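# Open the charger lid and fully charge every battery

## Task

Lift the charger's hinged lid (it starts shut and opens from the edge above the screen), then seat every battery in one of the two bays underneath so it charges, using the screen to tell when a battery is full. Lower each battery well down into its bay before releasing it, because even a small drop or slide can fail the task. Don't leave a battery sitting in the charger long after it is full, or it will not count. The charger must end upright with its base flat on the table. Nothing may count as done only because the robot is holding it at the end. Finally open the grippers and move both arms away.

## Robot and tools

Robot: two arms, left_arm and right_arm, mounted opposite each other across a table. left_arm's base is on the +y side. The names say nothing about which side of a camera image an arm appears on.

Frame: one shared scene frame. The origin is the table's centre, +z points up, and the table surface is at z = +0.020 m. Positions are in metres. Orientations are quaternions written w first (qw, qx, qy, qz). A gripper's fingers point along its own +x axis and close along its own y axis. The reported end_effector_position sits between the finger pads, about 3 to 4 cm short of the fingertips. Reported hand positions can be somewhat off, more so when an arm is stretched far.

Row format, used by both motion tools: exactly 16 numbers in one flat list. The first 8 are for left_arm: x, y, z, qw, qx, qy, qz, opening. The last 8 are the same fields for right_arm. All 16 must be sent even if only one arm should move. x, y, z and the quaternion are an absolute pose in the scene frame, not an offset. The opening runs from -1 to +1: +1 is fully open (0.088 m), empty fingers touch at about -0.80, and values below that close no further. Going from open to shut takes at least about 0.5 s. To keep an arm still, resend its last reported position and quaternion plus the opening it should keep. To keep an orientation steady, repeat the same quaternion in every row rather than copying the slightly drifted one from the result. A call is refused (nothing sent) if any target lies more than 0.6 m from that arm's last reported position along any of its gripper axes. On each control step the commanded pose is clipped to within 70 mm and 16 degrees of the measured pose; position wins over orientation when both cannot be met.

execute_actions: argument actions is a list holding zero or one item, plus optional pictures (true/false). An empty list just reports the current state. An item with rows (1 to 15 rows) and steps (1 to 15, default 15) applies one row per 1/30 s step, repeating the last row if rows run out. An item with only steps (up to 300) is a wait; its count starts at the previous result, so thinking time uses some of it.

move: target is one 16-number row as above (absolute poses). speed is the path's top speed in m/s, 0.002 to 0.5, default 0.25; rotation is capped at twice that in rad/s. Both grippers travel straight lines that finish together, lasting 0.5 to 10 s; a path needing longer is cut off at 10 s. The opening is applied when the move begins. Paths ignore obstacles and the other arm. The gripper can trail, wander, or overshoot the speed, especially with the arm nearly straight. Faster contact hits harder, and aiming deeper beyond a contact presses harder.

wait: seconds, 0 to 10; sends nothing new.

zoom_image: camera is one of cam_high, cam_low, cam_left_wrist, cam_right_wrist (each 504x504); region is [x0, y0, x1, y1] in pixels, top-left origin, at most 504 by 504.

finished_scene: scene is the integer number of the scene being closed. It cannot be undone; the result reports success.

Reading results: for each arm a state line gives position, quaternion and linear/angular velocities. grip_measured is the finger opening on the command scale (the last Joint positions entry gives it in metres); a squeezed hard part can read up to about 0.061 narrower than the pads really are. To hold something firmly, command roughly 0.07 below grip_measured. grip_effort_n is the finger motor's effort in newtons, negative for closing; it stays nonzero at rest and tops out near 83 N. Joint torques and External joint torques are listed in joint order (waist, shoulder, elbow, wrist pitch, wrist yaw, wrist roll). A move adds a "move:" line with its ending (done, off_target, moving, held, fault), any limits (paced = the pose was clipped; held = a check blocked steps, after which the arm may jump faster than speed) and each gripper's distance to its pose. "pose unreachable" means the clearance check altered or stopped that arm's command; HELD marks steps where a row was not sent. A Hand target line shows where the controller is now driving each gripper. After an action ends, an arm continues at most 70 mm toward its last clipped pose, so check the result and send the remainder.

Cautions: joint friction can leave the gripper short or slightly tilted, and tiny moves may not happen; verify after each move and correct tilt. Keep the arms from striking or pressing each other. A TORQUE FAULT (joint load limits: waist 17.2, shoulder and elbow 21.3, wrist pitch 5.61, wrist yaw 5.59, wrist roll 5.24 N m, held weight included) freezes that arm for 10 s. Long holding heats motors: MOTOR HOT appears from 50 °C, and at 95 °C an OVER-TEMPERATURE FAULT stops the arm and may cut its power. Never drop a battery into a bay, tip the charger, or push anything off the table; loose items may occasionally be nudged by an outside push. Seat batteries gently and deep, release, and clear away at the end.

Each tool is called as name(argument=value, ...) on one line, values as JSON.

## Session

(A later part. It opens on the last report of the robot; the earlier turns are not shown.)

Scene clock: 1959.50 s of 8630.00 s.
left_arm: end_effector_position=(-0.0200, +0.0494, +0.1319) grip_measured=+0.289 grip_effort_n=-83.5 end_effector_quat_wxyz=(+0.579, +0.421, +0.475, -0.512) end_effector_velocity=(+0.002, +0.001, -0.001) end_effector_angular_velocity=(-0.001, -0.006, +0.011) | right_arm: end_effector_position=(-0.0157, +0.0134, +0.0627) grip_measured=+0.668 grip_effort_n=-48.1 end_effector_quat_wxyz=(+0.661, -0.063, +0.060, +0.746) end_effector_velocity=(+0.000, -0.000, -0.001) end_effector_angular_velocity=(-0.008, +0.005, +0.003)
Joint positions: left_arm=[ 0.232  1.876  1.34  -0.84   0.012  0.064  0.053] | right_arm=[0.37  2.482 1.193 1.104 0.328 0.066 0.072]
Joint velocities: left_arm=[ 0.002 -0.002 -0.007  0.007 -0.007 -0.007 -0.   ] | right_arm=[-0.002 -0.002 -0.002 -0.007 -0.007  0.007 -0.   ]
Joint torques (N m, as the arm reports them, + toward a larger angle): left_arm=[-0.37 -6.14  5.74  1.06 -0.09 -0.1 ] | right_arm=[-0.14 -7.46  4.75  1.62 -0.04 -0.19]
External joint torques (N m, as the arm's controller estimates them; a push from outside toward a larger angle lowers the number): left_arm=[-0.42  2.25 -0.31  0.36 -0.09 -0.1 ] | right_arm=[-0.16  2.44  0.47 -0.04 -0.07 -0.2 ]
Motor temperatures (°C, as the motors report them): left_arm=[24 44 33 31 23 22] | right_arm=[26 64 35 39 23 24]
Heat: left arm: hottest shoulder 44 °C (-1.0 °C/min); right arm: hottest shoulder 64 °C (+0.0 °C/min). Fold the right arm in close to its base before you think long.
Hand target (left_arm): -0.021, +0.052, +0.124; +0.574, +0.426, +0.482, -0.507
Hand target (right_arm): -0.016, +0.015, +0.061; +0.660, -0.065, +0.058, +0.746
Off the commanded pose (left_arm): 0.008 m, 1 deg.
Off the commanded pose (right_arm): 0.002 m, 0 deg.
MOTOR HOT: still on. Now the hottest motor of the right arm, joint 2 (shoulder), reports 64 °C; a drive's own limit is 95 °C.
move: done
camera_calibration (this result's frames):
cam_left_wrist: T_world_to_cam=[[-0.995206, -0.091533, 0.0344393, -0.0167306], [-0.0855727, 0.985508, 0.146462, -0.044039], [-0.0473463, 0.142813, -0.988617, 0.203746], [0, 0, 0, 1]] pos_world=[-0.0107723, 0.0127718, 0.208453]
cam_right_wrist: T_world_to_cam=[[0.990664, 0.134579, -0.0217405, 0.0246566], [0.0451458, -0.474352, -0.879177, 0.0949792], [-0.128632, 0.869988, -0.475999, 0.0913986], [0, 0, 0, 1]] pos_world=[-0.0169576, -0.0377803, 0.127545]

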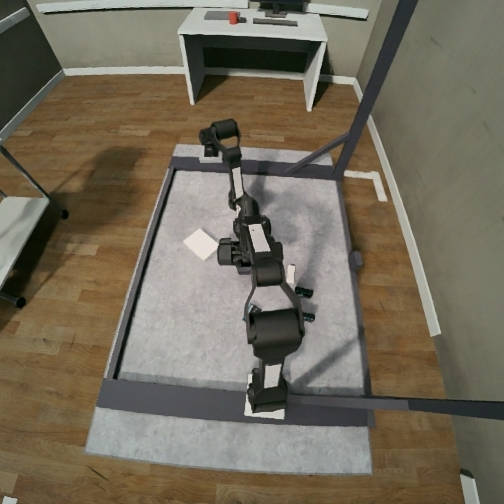

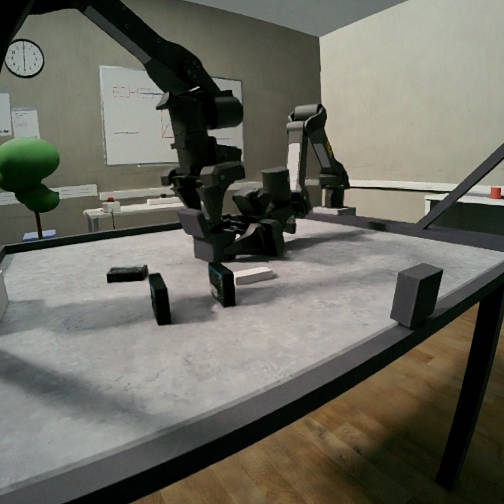

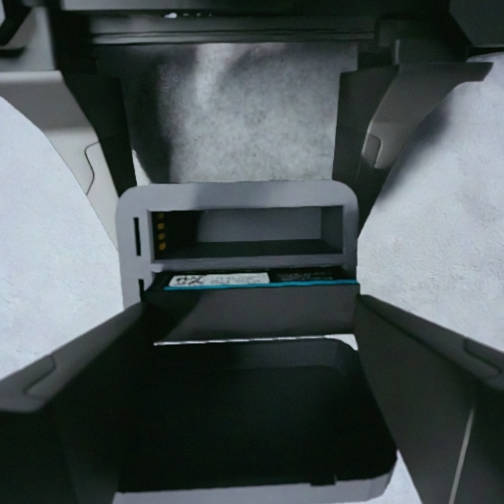

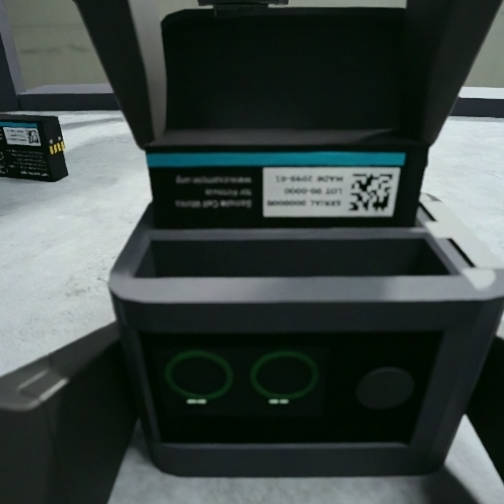

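move(target=[-0.0215,0.0517,0.1105,0.5737,0.4259,0.4814,-0.5076,0.275,-0.016,0.015,0.061,0.66,-0.0653,0.0578,0.746,0.66], speed=0.008)

Scene clock: 1966.90 s of 8630.00 s.
left_arm: end_effector_position=(-0.0198, +0.0485, +0.1198) grip_measured=+0.289 grip_effort_n=-83.5 end_effector_quat_wxyz=(+0.580, +0.420, +0.474, -0.513) end_effector_velocity=(-0.001, +0.005, -0.001) end_effector_angular_velocity=(+0.023, -0.002, +0.006) | right_arm: end_effector_position=(-0.0157, +0.0134, +0.0627) grip_measured=+0.668 grip_effort_n=-48.1 end_effector_quat_wxyz=(+0.661, -0.063, +0.060, +0.746) end_effector_velocity=(-0.002, +0.000, +0.004) end_effector_angular_velocity=(+0.012, -0.013, +0.023)
Joint positions: left_arm=[ 0.232  1.891  1.31  -0.791  0.012  0.064  0.053] | right_arm=[0.37  2.482 1.193 1.104 0.328 0.066 0.072]
Joint velocities: left_arm=[-0.002 -0.002 -0.002 -0.022 -0.007 -0.007 -0.   ] | right_arm=[-0.002 -0.007 -0.002  0.007 -0.022 -0.022 -0.   ]
Joint torques (N m, as the arm reports them, + toward a larger angle): left_arm=[-0.35 -5.81  5.58  1.15 -0.1  -0.15] | right_arm=[-0.06 -7.51  4.72  1.64 -0.05 -0.19]
External joint torques (N m, as the arm's controller estimates them; a push from outside toward a larger angle lowers the number): left_arm=[-0.4   2.62 -0.35  0.47 -0.1  -0.15] | right_arm=[-0.08  2.59  0.36 -0.07 -0.09 -0.2 ]
Motor temperatures (°C, as the motors report them): left_arm=[24 43 32 31 23 22] | right_arm=[26 64 35 39 23 24]
Heat: left arm: hottest shoulder 43 °C (-2.0 °C/min); right arm: hottest shoulder 64 °C (+0.0 °C/min). Fold the right arm in close to its base before you think long.
Hand target (left_arm): -0.021, +0.052, +0.111; +0.574, +0.426, +0.482, -0.507
Hand target (right_arm): -0.016, +0.015, +0.061; +0.660, -0.065, +0.058, +0.746
Off the commanded pose (left_arm): 0.010 m, 1 deg.
Off the commanded pose (right_arm): 0.002 m, 0 deg.
MOTOR HOT: still on. Now the hottest motor of the right arm, joint 2 (shoulder), reports 64 °C; a drive's own limit is 95 °C.
move: off_target (left_arm)
camera_calibration (this result's frames):
cam_left_wrist: T_world_to_cam=[[-0.995228, -0.0914173, 0.0341173, -0.0161933], [-0.0856644, 0.985997, 0.143082, -0.0409541], [-0.0467196, 0.139476, -0.989123, 0.192202], [0, 0, 0, 1]] pos_world=[-0.0106447, 0.0120927, 0.196523]
cam_right_wrist: T_world_to_cam=[[0.990664, 0.134579, -0.0217405, 0.0246566], [0.0451458, -0.474352, -0.879177, 0.0949792], [-0.128632, 0.869988, -0.475999, 0.0913986], [0, 0, 0, 1]] pos_world=[-0.0169576, -0.0377803, 0.127545]

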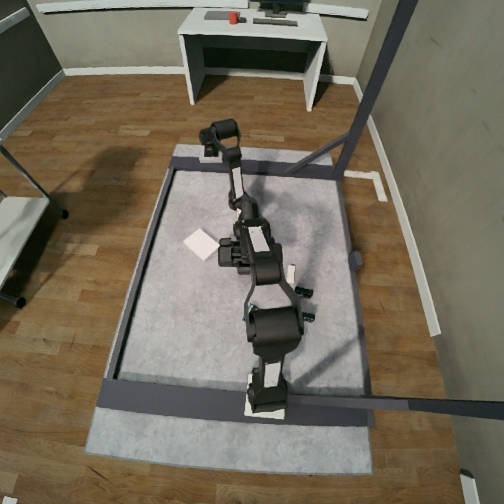

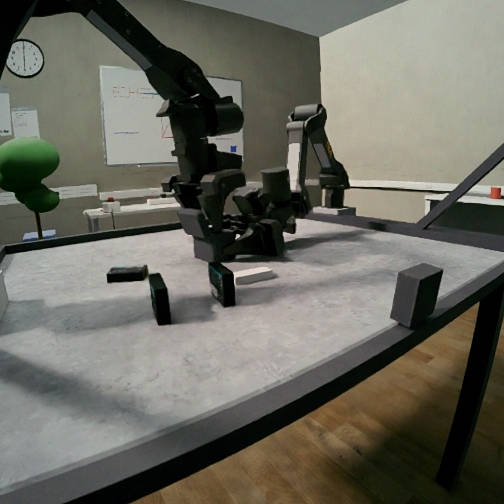

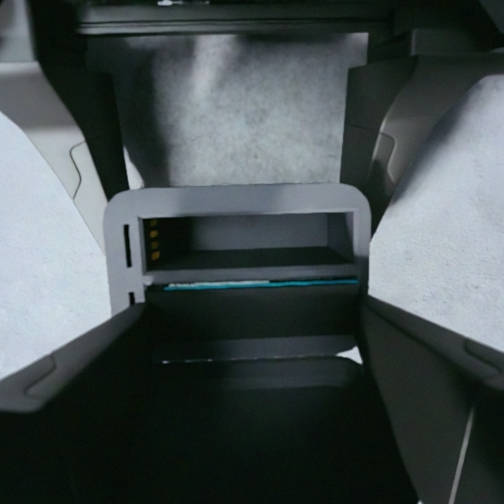

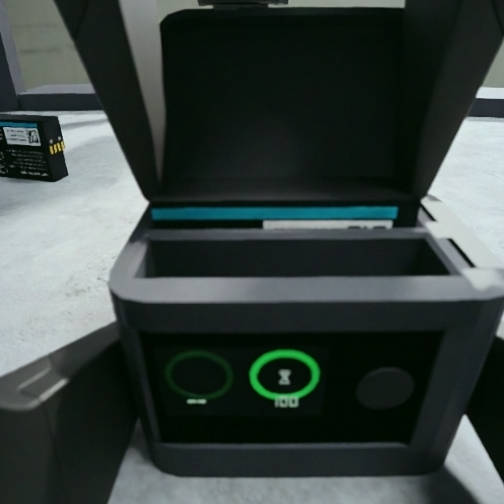

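execute_actions(actions=[{"steps":150}])

Scene clock: 1971.90 s of 8630.00 s.
left_arm: end_effector_position=(-0.0198, +0.0484, +0.1198) grip_measured=+0.289 grip_effort_n=-83.5 end_effector_quat_wxyz=(+0.580, +0.420, +0.474, -0.513) end_effector_velocity=(-0.002, +0.002, -0.000) end_effector_angular_velocity=(+0.008, -0.001, +0.016) | right_arm: end_effector_position=(-0.0157, +0.0134, +0.0627) grip_measured=+0.668 grip_effort_n=-47.7 end_effector_quat_wxyz=(+0.661, -0.063, +0.060, +0.746) end_effector_velocity=(+0.001, -0.001, -0.004) end_effector_angular_velocity=(-0.014, +0.017, +0.001)
Joint positions: left_arm=[ 0.232  1.891  1.31  -0.79   0.012  0.064  0.053] | right_arm=[0.37  2.482 1.193 1.104 0.328 0.066 0.072]
Joint velocities: left_arm=[-0.007 -0.002 -0.002 -0.007 -0.007 -0.022 -0.001] | right_arm=[-0.002  0.002 -0.002 -0.007 -0.007  0.022 -0.   ]
Joint torques (N m, as the arm reports them, + toward a larger angle): left_arm=[-0.37 -5.78  5.37  1.11 -0.08 -0.12] | right_arm=[-0.08 -7.46  4.78  1.62 -0.02 -0.18]
External joint torques (N m, as the arm's controller estimates them; a push from outside toward a larger angle lowers the number): left_arm=[-0.34  2.67 -0.59  0.42 -0.08 -0.12] | right_arm=[-0.08  2.41  0.55 -0.04 -0.06 -0.19]
Motor temperatures (°C, as the motors report them): left_arm=[24 43 32 31 23 22] | right_arm=[26 64 35 39 23 24]
Heat: left arm: hottest shoulder 43 °C (-2.0 °C/min); right arm: hottest shoulder 64 °C (+0.0 °C/min). Fold the right arm in close to its base before you think long.
Hand target (left_arm): -0.021, +0.052, +0.111; +0.574, +0.426, +0.481, -0.508
Hand target (right_arm): -0.016, +0.015, +0.061; +0.660, -0.065, +0.058, +0.746
Off the commanded pose (left_arm): 0.010 m, 1 deg.
Off the commanded pose (right_arm): 0.002 m, 0 deg.
MOTOR HOT: still on. Now the hottest motor of the right arm, joint 2 (shoulder), reports 64 °C; a drive's own limit is 95 °C.
Steps of this call (steps 1 to 150: nothing new was sent). Readings (end_effector_position):
1: left_arm (-0.0198, +0.0484, +0.1198) | right_arm (-0.0157, +0.0134, +0.0627)
2: left_arm (-0.0198, +0.0484, +0.1198) | right_arm (-0.0157, +0.0134, +0.0627)
4: left_arm (-0.0198, +0.0484, +0.1198) | right_arm (-0.0157, +0.0134, +0.0627)
8: left_arm (-0.0198, +0.0484, +0.1198) | right_arm (-0.0157, +0.0134, +0.0627)
150: the state above
camera_calibration (this result's frames):
cam_left_wrist: T_world_to_cam=[[-0.99523, -0.0914045, 0.0340815, -0.0161826], [-0.0856745, 0.98605, 0.142706, -0.0408339], [-0.04665, 0.139105, -0.989178, 0.192256], [0, 0, 0, 1]] pos_world=[-0.0106351, 0.0120413, 0.196554]
cam_right_wrist: T_world_to_cam=[[0.990664, 0.134579, -0.0217405, 0.0246566], [0.0451458, -0.474352, -0.879177, 0.0949792], [-0.128632, 0.869988, -0.475999, 0.0913986], [0, 0, 0, 1]] pos_world=[-0.0169576, -0.0377803, 0.127545]

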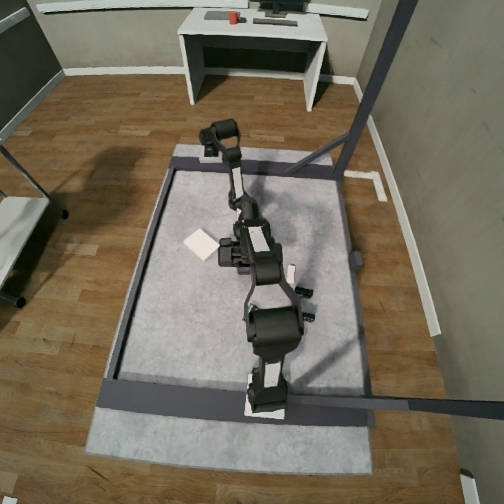

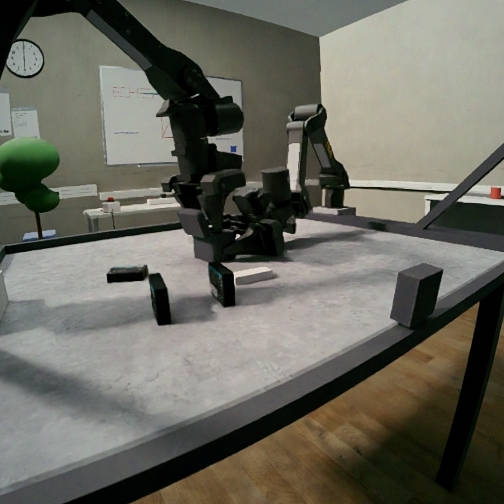

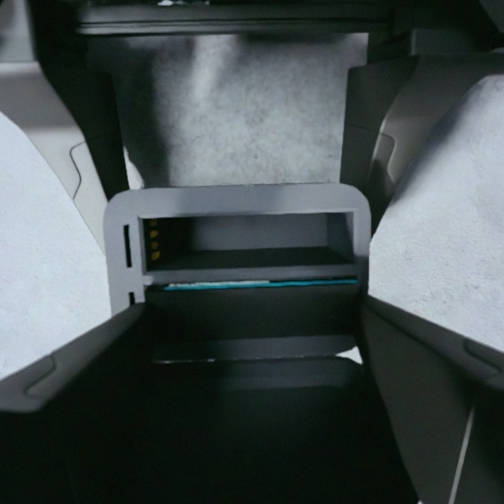

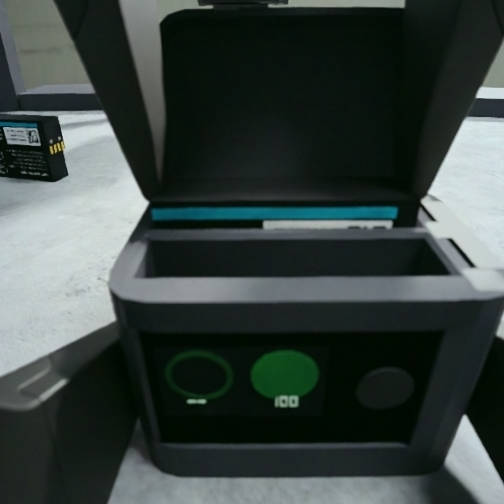

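execute_actions(actions=[])

execute_actions(actions=[{"steps":15}])

Scene clock: 1979.17 s of 8630.00 s.
left_arm: end_effector_position=(-0.0198, +0.0484, +0.1198) grip_measured=+0.289 grip_effort_n=-83.5 end_effector_quat_wxyz=(+0.580, +0.420, +0.474, -0.513) end_effector_velocity=(-0.000, +0.002, -0.002) end_effector_angular_velocity=(+0.014, -0.006, -0.008) | right_arm: end_effector_position=(-0.0157, +0.0134, +0.0627) grip_measured=+0.668 grip_effort_n=-47.7 end_effector_quat_wxyz=(+0.661, -0.063, +0.060, +0.746) end_effector_velocity=(-0.001, -0.002, -0.003) end_effector_angular_velocity=(-0.012, -0.009, +0.020)
Joint positions: left_arm=[ 0.232  1.891  1.31  -0.79   0.012  0.064  0.053] | right_arm=[0.37  2.482 1.193 1.104 0.328 0.066 0.072]
Joint velocities: left_arm=[-0.002  0.002 -0.002 -0.007 -0.007  0.007  0.   ] | right_arm=[-0.002 -0.002 -0.007 -0.007 -0.022 -0.007 -0.   ]
Joint torques (N m, as the arm reports them, + toward a larger angle): left_arm=[-0.32 -5.85  5.41  1.1  -0.09 -0.1 ] | right_arm=[-0.1  -7.51  4.75  1.63 -0.04 -0.2 ]
External joint torques (N m, as the arm's controller estimates them; a push from outside toward a larger angle lowers the number): left_arm=[-0.32  2.51 -0.53  0.41 -0.09 -0.1 ] | right_arm=[-0.1   2.45  0.46 -0.05 -0.08 -0.21]
Motor temperatures (°C, as the motors report them): left_arm=[24 42 32 31 23 22] | right_arm=[26 64 35 39 23 24]
Heat: left arm: hottest shoulder 42 °C (-4.1 °C/min); right arm: hottest shoulder 64 °C (+0.0 °C/min). Fold the right arm in close to its base before you think long.
Hand target (left_arm): -0.021, +0.052, +0.111; +0.574, +0.426, +0.481, -0.508
Hand target (right_arm): -0.016, +0.015, +0.061; +0.660, -0.065, +0.058, +0.746
Off the commanded pose (left_arm): 0.010 m, 1 deg.
Off the commanded pose (right_arm): 0.002 m, 0 deg.
MOTOR HOT: still on. Now the hottest motor of the right arm, joint 2 (shoulder), reports 64 °C; a drive's own limit is 95 °C.
Steps of this call (steps 1 to 218: nothing new was sent). Readings (end_effector_position):
1: left_arm (-0.0198, +0.0484, +0.1198) | right_arm (-0.0157, +0.0134, +0.0627)
2: left_arm (-0.0198, +0.0484, +0.1198) | right_arm (-0.0157, +0.0134, +0.0627)
4: left_arm (-0.0198, +0.0484, +0.1198) | right_arm (-0.0157, +0.0134, +0.0627)
8: left_arm (-0.0198, +0.0484, +0.1198) | right_arm (-0.0157, +0.0134, +0.0627)
218: the state above
camera_calibration (this result's frames):
cam_left_wrist: T_world_to_cam=[[-0.99523, -0.0914045, 0.0340815, -0.0161826], [-0.0856745, 0.98605, 0.142706, -0.0408339], [-0.04665, 0.139105, -0.989178, 0.192256], [0, 0, 0, 1]] pos_world=[-0.0106351, 0.0120413, 0.196554]
cam_right_wrist: T_world_to_cam=[[0.990664, 0.134579, -0.0217405, 0.0246566], [0.0451458, -0.474352, -0.879177, 0.0949792], [-0.128632, 0.869988, -0.475999, 0.0913986], [0, 0, 0, 1]] pos_world=[-0.0169576, -0.0377803, 0.127545]

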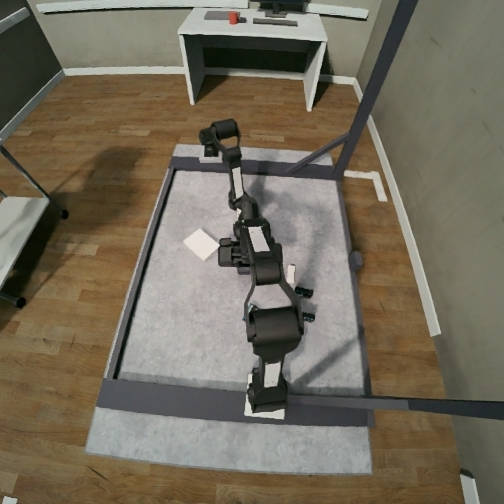

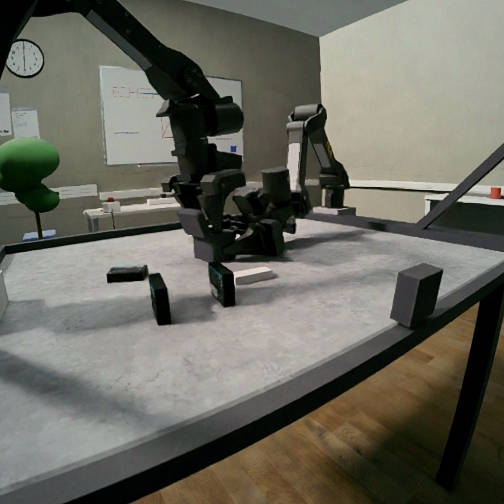

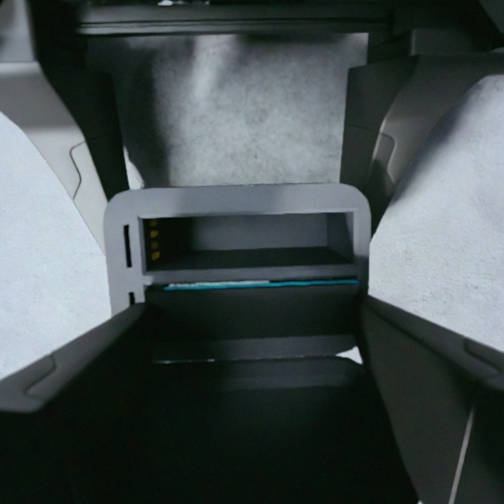

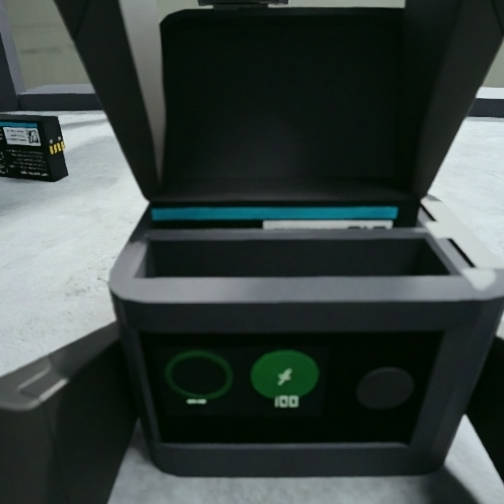

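Scene clock: 1979.67 s of 8630.00 s.
left_arm: end_effector_position=(-0.0198, +0.0484, +0.1198) grip_measured=+0.289 grip_effort_n=-83.5 end_effector_quat_wxyz=(+0.580, +0.420, +0.474, -0.513) end_effector_velocity=(+0.000, +0.001, +0.001) end_effector_angular_velocity=(+0.003, -0.002, +0.021) | right_arm: end_effector_position=(-0.0157, +0.0134, +0.0627) grip_measured=+0.668 grip_effort_n=-48.1 end_effector_quat_wxyz=(+0.661, -0.063, +0.060, +0.746) end_effector_velocity=(+0.003, +0.000, -0.001) end_effector_angular_velocity=(-0.005, -0.012, -0.008)
Joint positions: left_arm=[ 0.232  1.891  1.31  -0.79   0.012  0.064  0.053] | right_arm=[0.37  2.482 1.193 1.104 0.328 0.066 0.072]
Joint velocities: left_arm=[-0.002 -0.002  0.002 -0.007 -0.007 -0.022 -0.   ] | right_arm=[-0.002 -0.002 -0.002 -0.007  0.007 -0.007 -0.   ]
Joint torques (N m, as the arm reports them, + toward a larger angle): left_arm=[-0.37 -5.88  5.43  1.07 -0.11 -0.12] | right_arm=[-0.14 -7.47  4.75  1.62 -0.03 -0.17]
External joint torques (N m, as the arm's controller estimates them; a push from outside toward a larger angle lowers the number): left_arm=[-0.42  2.62 -0.6   0.37 -0.11 -0.12] | right_arm=[-0.14  2.46  0.47 -0.05 -0.07 -0.18]
Motor temperatures (°C, as the motors report them): left_arm=[24 42 32 31 23 22] | right_arm=[26 64 35 39 23 24]
Heat: left arm: hottest shoulder 42 °C (-4.0 °C/min); right arm: hottest shoulder 64 °C (+0.0 °C/min). Fold the right arm in close to its base before you think long.
Hand target (left_arm): -0.021, +0.052, +0.111; +0.574, +0.426, +0.481, -0.508
Hand target (right_arm): -0.016, +0.015, +0.061; +0.660, -0.065, +0.058, +0.746
Off the commanded pose (left_arm): 0.010 m, 1 deg.
Off the commanded pose (right_arm): 0.002 m, 0 deg.
MOTOR HOT: still on. Now the hottest motor of the right arm, joint 2 (shoulder), reports 64 °C; a drive's own limit is 95 °C.
Steps of this call (steps 1 to 15: nothing new was sent). Readings (end_effector_position):
1: left_arm (-0.0198, +0.0484, +0.1198) | right_arm (-0.0157, +0.0134, +0.0627)
2: left_arm (-0.0198, +0.0484, +0.1198) | right_arm (-0.0157, +0.0134, +0.0627)
4: left_arm (-0.0198, +0.0484, +0.1198) | right_arm (-0.0157, +0.0134, +0.0627)
8: left_arm (-0.0198, +0.0484, +0.1198) | right_arm (-0.0157, +0.0134, +0.0627)
15: the state above
camera_calibration (this result's frames):
cam_left_wrist: T_world_to_cam=[[-0.99523, -0.0914045, 0.0340815, -0.0161826], [-0.0856745, 0.98605, 0.142706, -0.0408339], [-0.04665, 0.139105, -0.989178, 0.192256], [0, 0, 0, 1]] pos_world=[-0.0106351, 0.0120413, 0.196554]
cam_right_wrist: T_world_to_cam=[[0.990664, 0.134579, -0.0217405, 0.0246566], [0.0451458, -0.474352, -0.879177, 0.0949792], [-0.128632, 0.869988, -0.475999, 0.0913986], [0, 0, 0, 1]] pos_world=[-0.0169576, -0.0377803, 0.127545]

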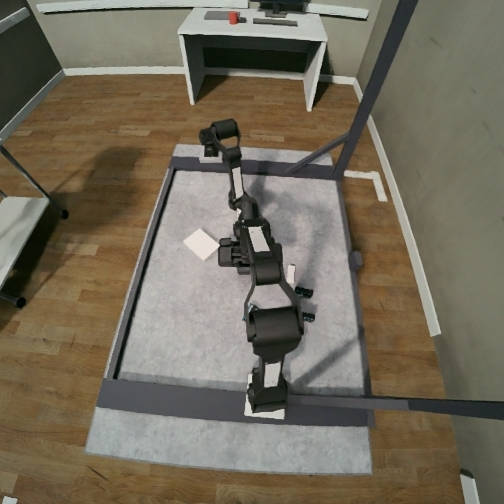

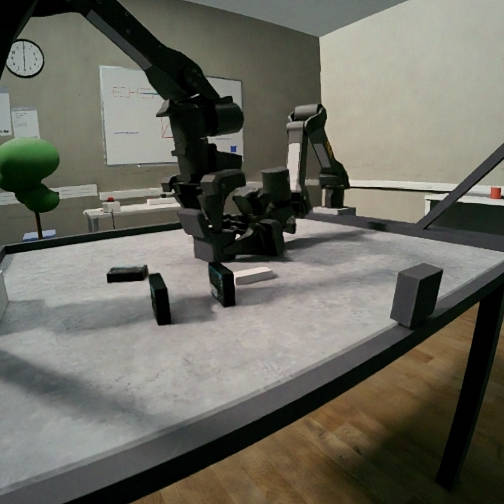

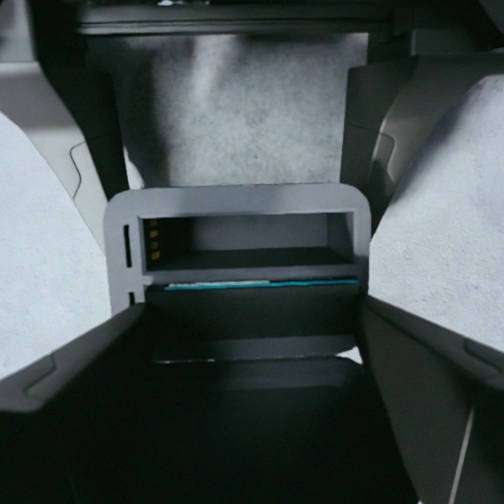

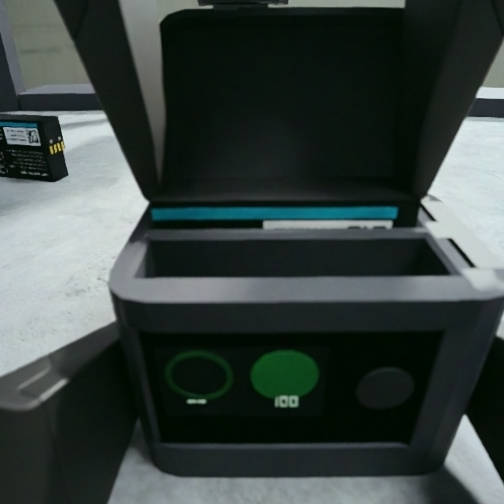

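move(target=[-0.0205,0.0465,0.137,0.5737,0.4259,0.4814,-0.5076,0.275,-0.016,0.015,0.061,0.66,-0.0653,0.0578,0.746,0.66], speed=0.015)

move(target=[-0.0205,0.0465,0.183,0.5737,0.4259,0.4814,-0.5076,0.275,-0.016,0.015,0.061,0.66,-0.0653,0.0578,0.746,0.66], speed=0.035)

move(target=[-0.112,0.055,0.18,0.5737,0.4259,0.4814,-0.5076,0.275,-0.016,0.015,0.061,0.66,-0.0653,0.0578,0.746,0.66], speed=0.12)

move(target=[-0.112,0.125,0.11,0.5737,0.4259,0.4814,-0.5076,0.275,-0.016,0.015,0.061,0.66,-0.0653,0.0578,0.746,0.66], speed=0.08)

Scene clock: 2000.13 s of 8630.00 s.
left_arm: end_effector_position=(-0.0197, +0.0482, +0.1365) grip_measured=+0.289 grip_effort_n=-83.5 end_effector_quat_wxyz=(+0.573, +0.426, +0.481, -0.508) end_effector_velocity=(-0.003, +0.005, -0.001) end_effector_angular_velocity=(+0.023, -0.002, +0.001) | right_arm: end_effector_position=(-0.0157, +0.0134, +0.0627) grip_measured=+0.668 grip_effort_n=-47.7 end_effector_quat_wxyz=(+0.661, -0.063, +0.060, +0.746) end_effector_velocity=(+0.000, -0.000, -0.001) end_effector_angular_velocity=(-0.008, +0.005, +0.003)
Joint positions: left_arm=[ 0.232  1.891  1.383 -0.888  0.012  0.064  0.053] | right_arm=[0.37  2.482 1.193 1.104 0.328 0.066 0.072]
Joint velocities: left_arm=[-0.007 -0.002 -0.002 -0.022 -0.007 -0.007 -0.   ] | right_arm=[-0.002 -0.002 -0.002 -0.007 -0.007  0.007 -0.   ]
Joint torques (N m, as the arm reports them, + toward a larger angle): left_arm=[-0.38 -7.29  8.01  0.64 -0.03 -0.12] | right_arm=[-0.11 -7.48  4.77  1.62 -0.02 -0.16]
External joint torques (N m, as the arm's controller estimates them; a push from outside toward a larger angle lowers the number): left_arm=[-0.32  1.21  1.97 -0.01 -0.04 -0.12] | right_arm=[-0.11  2.46  0.49 -0.05 -0.06 -0.17]
Motor temperatures (°C, as the motors report them): left_arm=[24 41 32 31 23 22] | right_arm=[26 64 35 39 23 24]
Heat: left arm: hottest shoulder 41 °C (-4.1 °C/min); right arm: hottest shoulder 64 °C (+0.0 °C/min). Fold the right arm in close to its base before you think long.
Hand target (left_arm): -0.020, +0.047, +0.137; +0.574, +0.426, +0.481, -0.508
Hand target (right_arm): -0.016, +0.015, +0.061; +0.660, -0.065, +0.058, +0.746
Off the commanded pose (left_arm): 0.002 m, 0 deg.
Off the commanded pose (right_arm): 0.002 m, 0 deg.
MOTOR HOT: still on. Now the hottest motor of the right arm, joint 2 (shoulder), reports 64 °C; a drive's own limit is 95 °C.
move: done
camera_calibration (this result's frames):
cam_left_wrist: T_world_to_cam=[[-0.995076, -0.0923318, 0.0360244, -0.0168882], [-0.0850923, 0.982258, 0.167118, -0.0461276], [-0.0508156, 0.16323, -0.985279, 0.206948], [0, 0, 0, 1]] pos_world=[-0.0102139, 0.0099698, 0.212219]
cam_right_wrist: T_world_to_cam=[[0.990664, 0.134579, -0.0217405, 0.0246566], [0.0451458, -0.474352, -0.879177, 0.0949792], [-0.128632, 0.869988, -0.475999, 0.0913986], [0, 0, 0, 1]] pos_world=[-0.0169576, -0.0377803, 0.127545]

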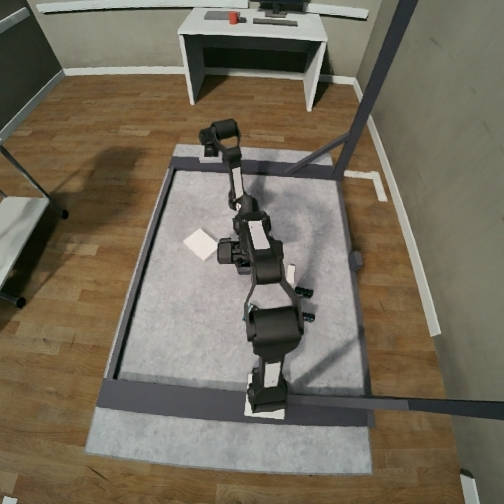

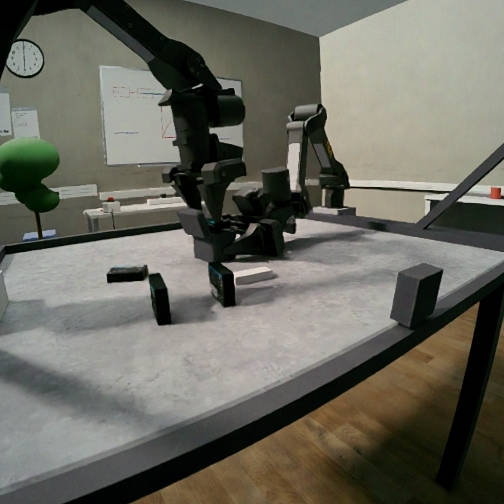

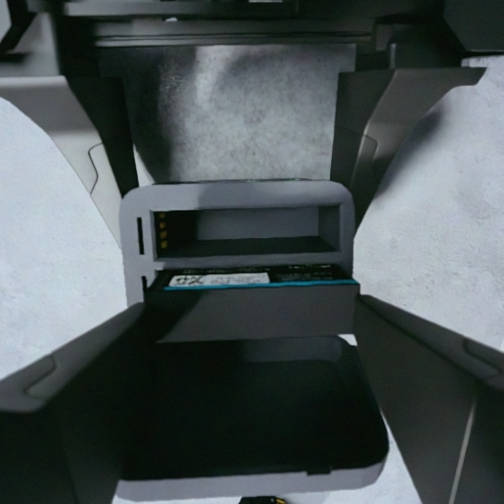

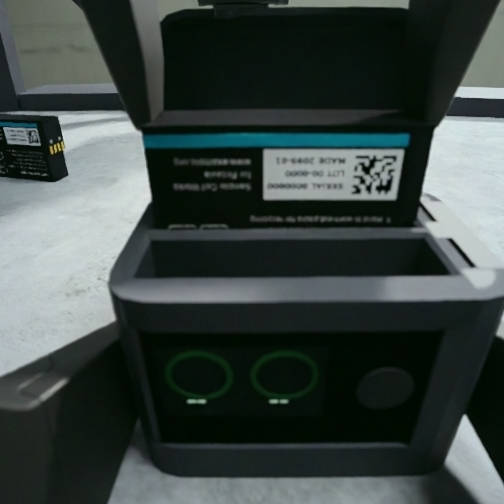

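Scene clock: 2001.80 s of 8630.00 s.
left_arm: end_effector_position=(-0.0198, +0.0483, +0.1769) grip_measured=+0.289 grip_effort_n=-83.5 end_effector_quat_wxyz=(+0.569, +0.430, +0.486, -0.505) end_effector_velocity=(-0.001, +0.008, -0.003) end_effector_angular_velocity=(+0.043, -0.003, -0.023) | right_arm: end_effector_position=(-0.0157, +0.0134, +0.0627) grip_measured=+0.668 grip_effort_n=-47.7 end_effector_quat_wxyz=(+0.661, -0.063, +0.060, +0.746) end_effector_velocity=(-0.000, +0.001, +0.001) end_effector_angular_velocity=(-0.004, +0.007, +0.003)
Joint positions: left_arm=[ 0.232  1.874  1.525 -1.063  0.012  0.064  0.053] | right_arm=[0.37  2.482 1.193 1.104 0.328 0.066 0.072]
Joint velocities: left_arm=[-0.002  0.002 -0.002 -0.037 -0.007  0.022 -0.   ] | right_arm=[-0.002 -0.002  0.002 -0.007 -0.007  0.007 -0.   ]
Joint torques (N m, as the arm reports them, + toward a larger angle): left_arm=[-0.38 -8.82  8.28  0.61 -0.05 -0.13] | right_arm=[-0.1  -7.49  4.77  1.62 -0.04 -0.18]
External joint torques (N m, as the arm's controller estimates them; a push from outside toward a larger angle lowers the number): left_arm=[-0.36 -0.4   2.19  0.01 -0.06 -0.14] | right_arm=[-0.1   2.44  0.47 -0.05 -0.07 -0.19]
Motor temperatures (°C, as the motors report them): left_arm=[24 41 32 31 23 22] | right_arm=[26 64 35 39 23 24]
Heat: left arm: hottest shoulder 41 °C (-4.0 °C/min); right arm: hottest shoulder 64 °C (+0.0 °C/min). Fold the right arm in close to its base before you think long.
Hand target (left_arm): -0.021, +0.047, +0.183; +0.574, +0.426, +0.481, -0.508
Hand target (right_arm): -0.016, +0.015, +0.061; +0.660, -0.065, +0.058, +0.746
Off the commanded pose (left_arm): 0.006 m, 1 deg.
Off the commanded pose (right_arm): 0.002 m, 0 deg.
MOTOR HOT: still on. Now the hottest motor of the right arm, joint 2 (shoulder), reports 64 °C; a drive's own limit is 95 °C.
move: done
camera_calibration (this result's frames):
cam_left_wrist: T_world_to_cam=[[-0.995008, -0.0925031, 0.0374381, -0.0187463], [-0.0842268, 0.979672, 0.182069, -0.0555344], [-0.053519, 0.178006, -0.982573, 0.245508], [0, 0, 0, 1]] pos_world=[-0.0101908, 0.00896938, 0.252043]
cam_right_wrist: T_world_to_cam=[[0.990664, 0.134579, -0.0217405, 0.0246566], [0.0451458, -0.474352, -0.879177, 0.0949792], [-0.128632, 0.869988, -0.475999, 0.0913986], [0, 0, 0, 1]] pos_world=[-0.0169576, -0.0377803, 0.127545]

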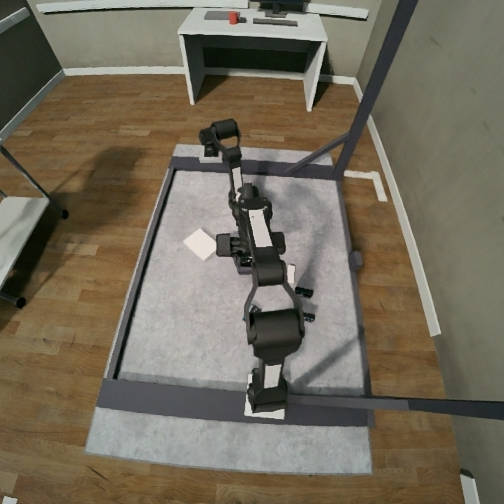

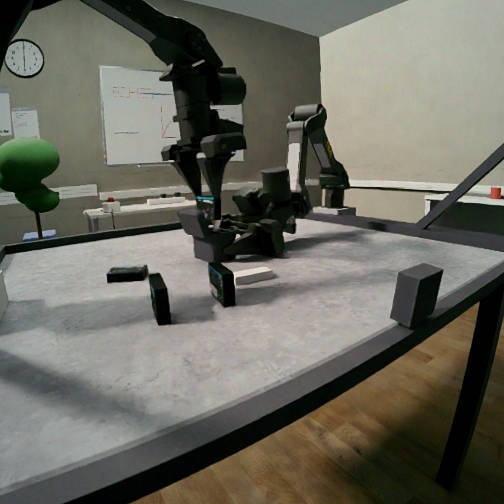

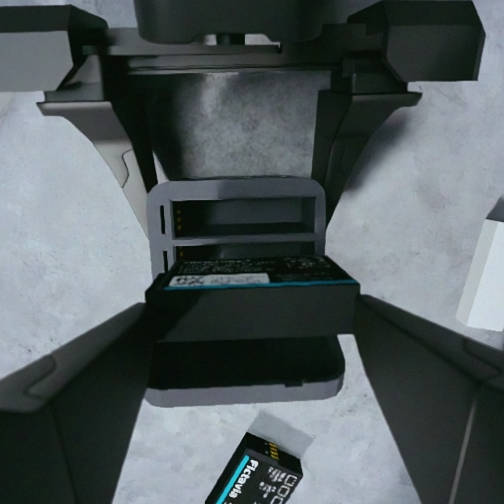

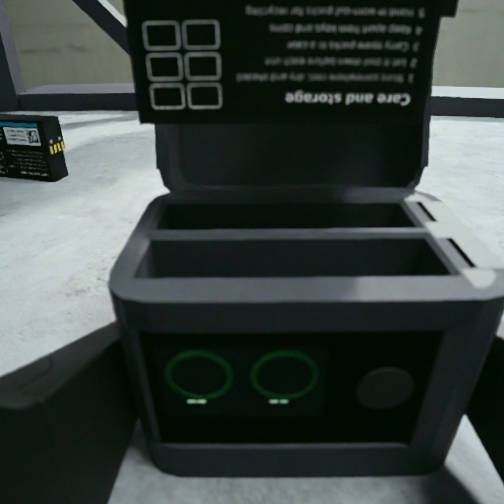

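Scene clock: 2002.97 s of 8630.00 s.
left_arm: end_effector_position=(-0.1109, +0.0526, +0.1785) grip_measured=+0.289 grip_effort_n=-83.5 end_effector_quat_wxyz=(+0.571, +0.428, +0.483, -0.508) end_effector_velocity=(-0.001, +0.002, -0.000) end_effector_angular_velocity=(+0.006, -0.002, +0.030) | right_arm: end_effector_position=(-0.0157, +0.0134, +0.0627) grip_measured=+0.668 grip_effort_n=-48.1 end_effector_quat_wxyz=(+0.661, -0.063, +0.060, +0.746) end_effector_velocity=(-0.005, +0.000, +0.003) end_effector_angular_velocity=(+0.012, -0.013, +0.028)
Joint positions: left_arm=[-0.024  1.83   1.474 -1.049 -0.03  -0.187  0.053] | right_arm=[0.37  2.482 1.193 1.104 0.328 0.066 0.072]
Joint velocities: left_arm=[-0.007 -0.002 -0.002 -0.007 -0.007 -0.037 -0.   ] | right_arm=[ 0.002 -0.002  0.002  0.007 -0.022 -0.022  0.   ]
Joint torques (N m, as the arm reports them, + toward a larger angle): left_arm=[-0.36 -8.48  5.91  1.02 -0.19 -0.17] | right_arm=[-0.08 -7.48  4.82  1.62 -0.03 -0.17]
External joint torques (N m, as the arm's controller estimates them; a push from outside toward a larger angle lowers the number): left_arm=[-0.37 -0.3  -0.27  0.39 -0.15 -0.17] | right_arm=[-0.17  2.49  0.52 -0.06 -0.06 -0.18]
Motor temperatures (°C, as the motors report them): left_arm=[24 41 32 31 23 22] | right_arm=[26 64 35 39 23 24]
Heat: left arm: hottest shoulder 41 °C (-4.0 °C/min); right arm: hottest shoulder 64 °C (+0.0 °C/min). Fold the right arm in close to its base before you think long.
Hand target (left_arm): -0.112, +0.055, +0.180; +0.573, +0.426, +0.482, -0.508
Hand target (right_arm): -0.016, +0.015, +0.061; +0.660, -0.065, +0.058, +0.746
Off the commanded pose (left_arm): 0.003 m, 0 deg.
Off the commanded pose (right_arm): 0.002 m, 0 deg.
MOTOR HOT: still on. Now the hottest motor of the right arm, joint 2 (shoulder), reports 64 °C; a drive's own limit is 95 °C.
move: done
camera_calibration (this result's frames):
cam_left_wrist: T_world_to_cam=[[-0.995205, -0.0901691, 0.0378944, -0.109224], [-0.08233, 0.98145, 0.173143, -0.0659356], [-0.0528035, 0.169193, -0.984167, 0.242278], [0, 0, 0, 1]] pos_world=[-0.101335, 0.0138722, 0.253997]
cam_right_wrist: T_world_to_cam=[[0.990664, 0.134579, -0.0217405, 0.0246566], [0.0451458, -0.474352, -0.879177, 0.0949792], [-0.128632, 0.869988, -0.475999, 0.0913986], [0, 0, 0, 1]] pos_world=[-0.0169576, -0.0377803, 0.127545]

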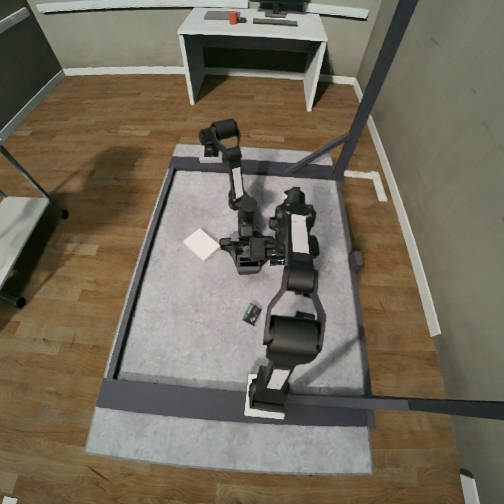

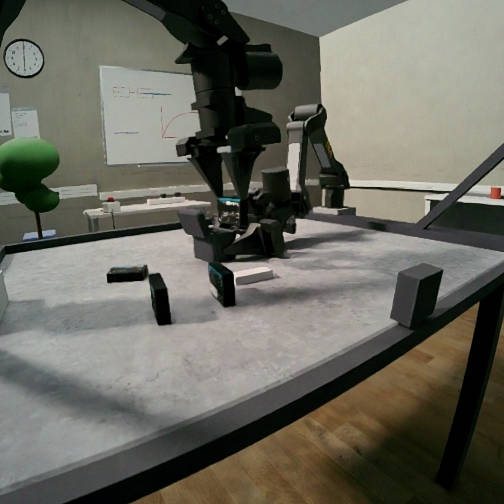

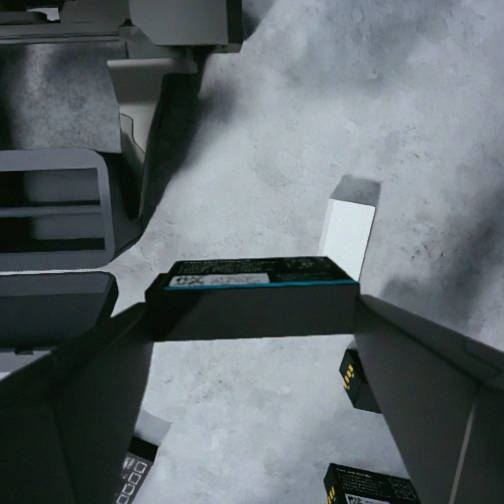

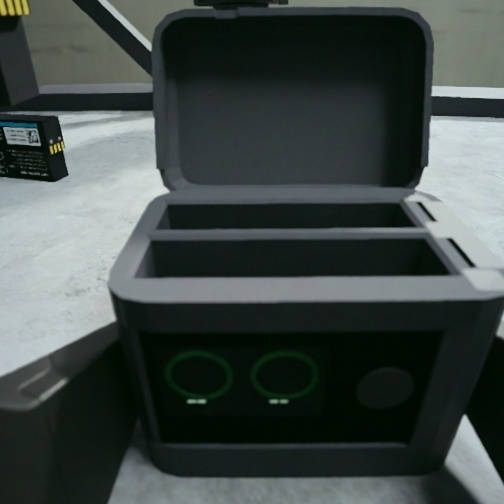

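Scene clock: 2004.57 s of 8630.00 s.
left_arm: end_effector_position=(-0.1123, +0.1221, +0.1091) grip_measured=+0.289 grip_effort_n=-83.5 end_effector_quat_wxyz=(+0.572, +0.427, +0.483, -0.508) end_effector_velocity=(+0.000, -0.000, +0.001) end_effector_angular_velocity=(-0.023, -0.001, +0.020) | right_arm: end_effector_position=(-0.0157, +0.0134, +0.0627) grip_measured=+0.668 grip_effort_n=-48.1 end_effector_quat_wxyz=(+0.661, -0.063, +0.060, +0.746) end_effector_velocity=(+0.003, +0.000, -0.004) end_effector_angular_velocity=(-0.019, -0.016, +0.001)
Joint positions: left_arm=[-0.047  1.647  0.971 -0.728 -0.035 -0.211  0.053] | right_arm=[0.37  2.482 1.193 1.104 0.328 0.066 0.072]
Joint velocities: left_arm=[-0.002 -0.017 -0.017  0.022 -0.007 -0.022 -0.   ] | right_arm=[-0.007 -0.002 -0.002 -0.022 -0.007 -0.007 -0.   ]
Joint torques (N m, as the arm reports them, + toward a larger angle): left_arm=[-0.27 -6.66  5.27  0.97 -0.18 -0.17] | right_arm=[-0.06 -7.49  4.74  1.61 -0.02 -0.19]
External joint torques (N m, as the arm's controller estimates them; a push from outside toward a larger angle lowers the number): left_arm=[-0.27 -0.32 -0.49  0.32 -0.14 -0.17] | right_arm=[ 0.    2.34  0.52 -0.04 -0.06 -0.2 ]
Motor temperatures (°C, as the motors report them): left_arm=[24 41 32 31 23 22] | right_arm=[26 64 35 39 23 24]
Heat: left arm: hottest shoulder 41 °C (-4.0 °C/min); right arm: hottest shoulder 64 °C (+0.0 °C/min). Fold the right arm in close to its base before you think long.
Hand target (left_arm): -0.113, +0.124, +0.109; +0.574, +0.426, +0.482, -0.508
Hand target (right_arm): -0.016, +0.015, +0.061; +0.660, -0.065, +0.058, +0.746
Off the commanded pose (left_arm): 0.003 m, 0 deg.
Off the commanded pose (right_arm): 0.002 m, 0 deg.
MOTOR HOT: still on. Now the hottest motor of the right arm, joint 2 (shoulder), reports 64 °C; a drive's own limit is 95 °C.
move: done
camera_calibration (this result's frames):
cam_left_wrist: T_world_to_cam=[[-0.995161, -0.0909973, 0.0370582, -0.101557], [-0.0833362, 0.981523, 0.172244, -0.122341], [-0.0520472, 0.168322, -0.984357, 0.162361], [0, 0, 0, 1]] pos_world=[-0.10281, 0.0835106, 0.184657]
cam_right_wrist: T_world_to_cam=[[0.990664, 0.134579, -0.0217405, 0.0246566], [0.0451458, -0.474352, -0.879177, 0.0949792], [-0.128632, 0.869988, -0.475999, 0.0913986], [0, 0, 0, 1]] pos_world=[-0.0169576, -0.0377803, 0.127545]

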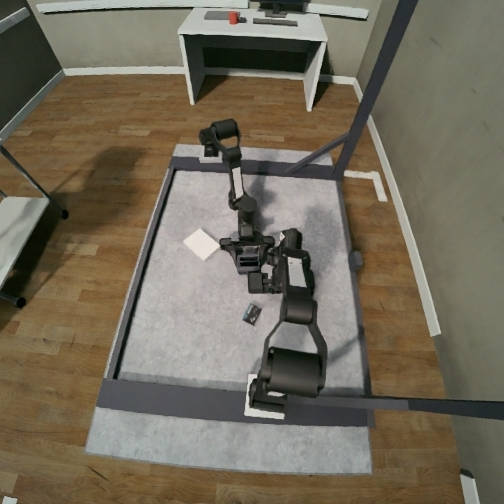

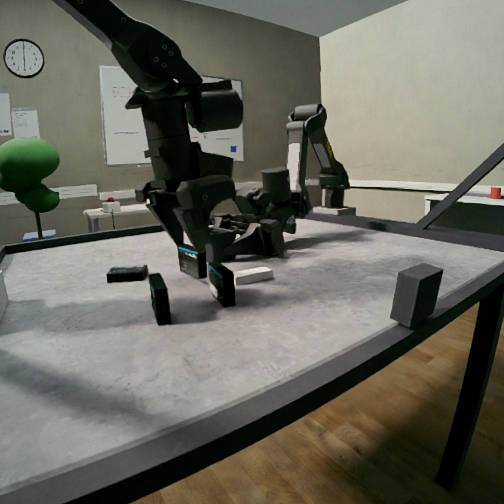

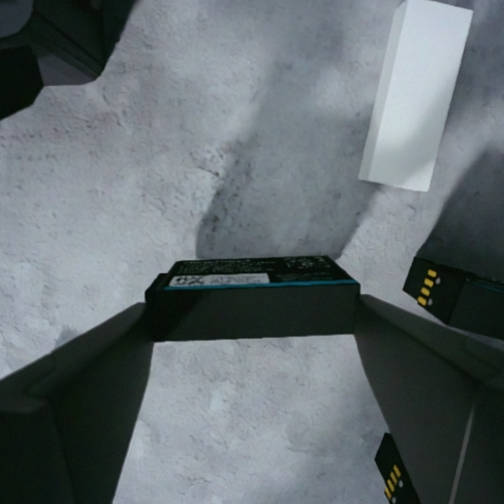

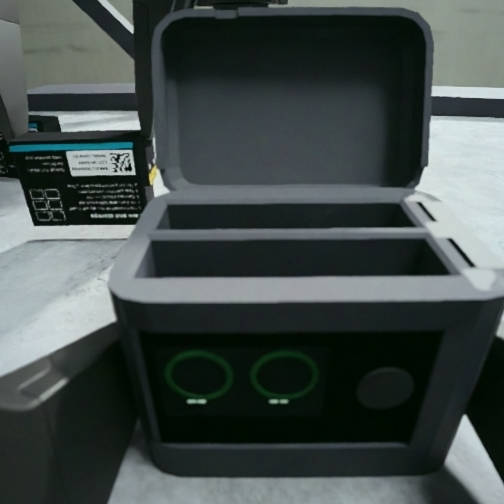

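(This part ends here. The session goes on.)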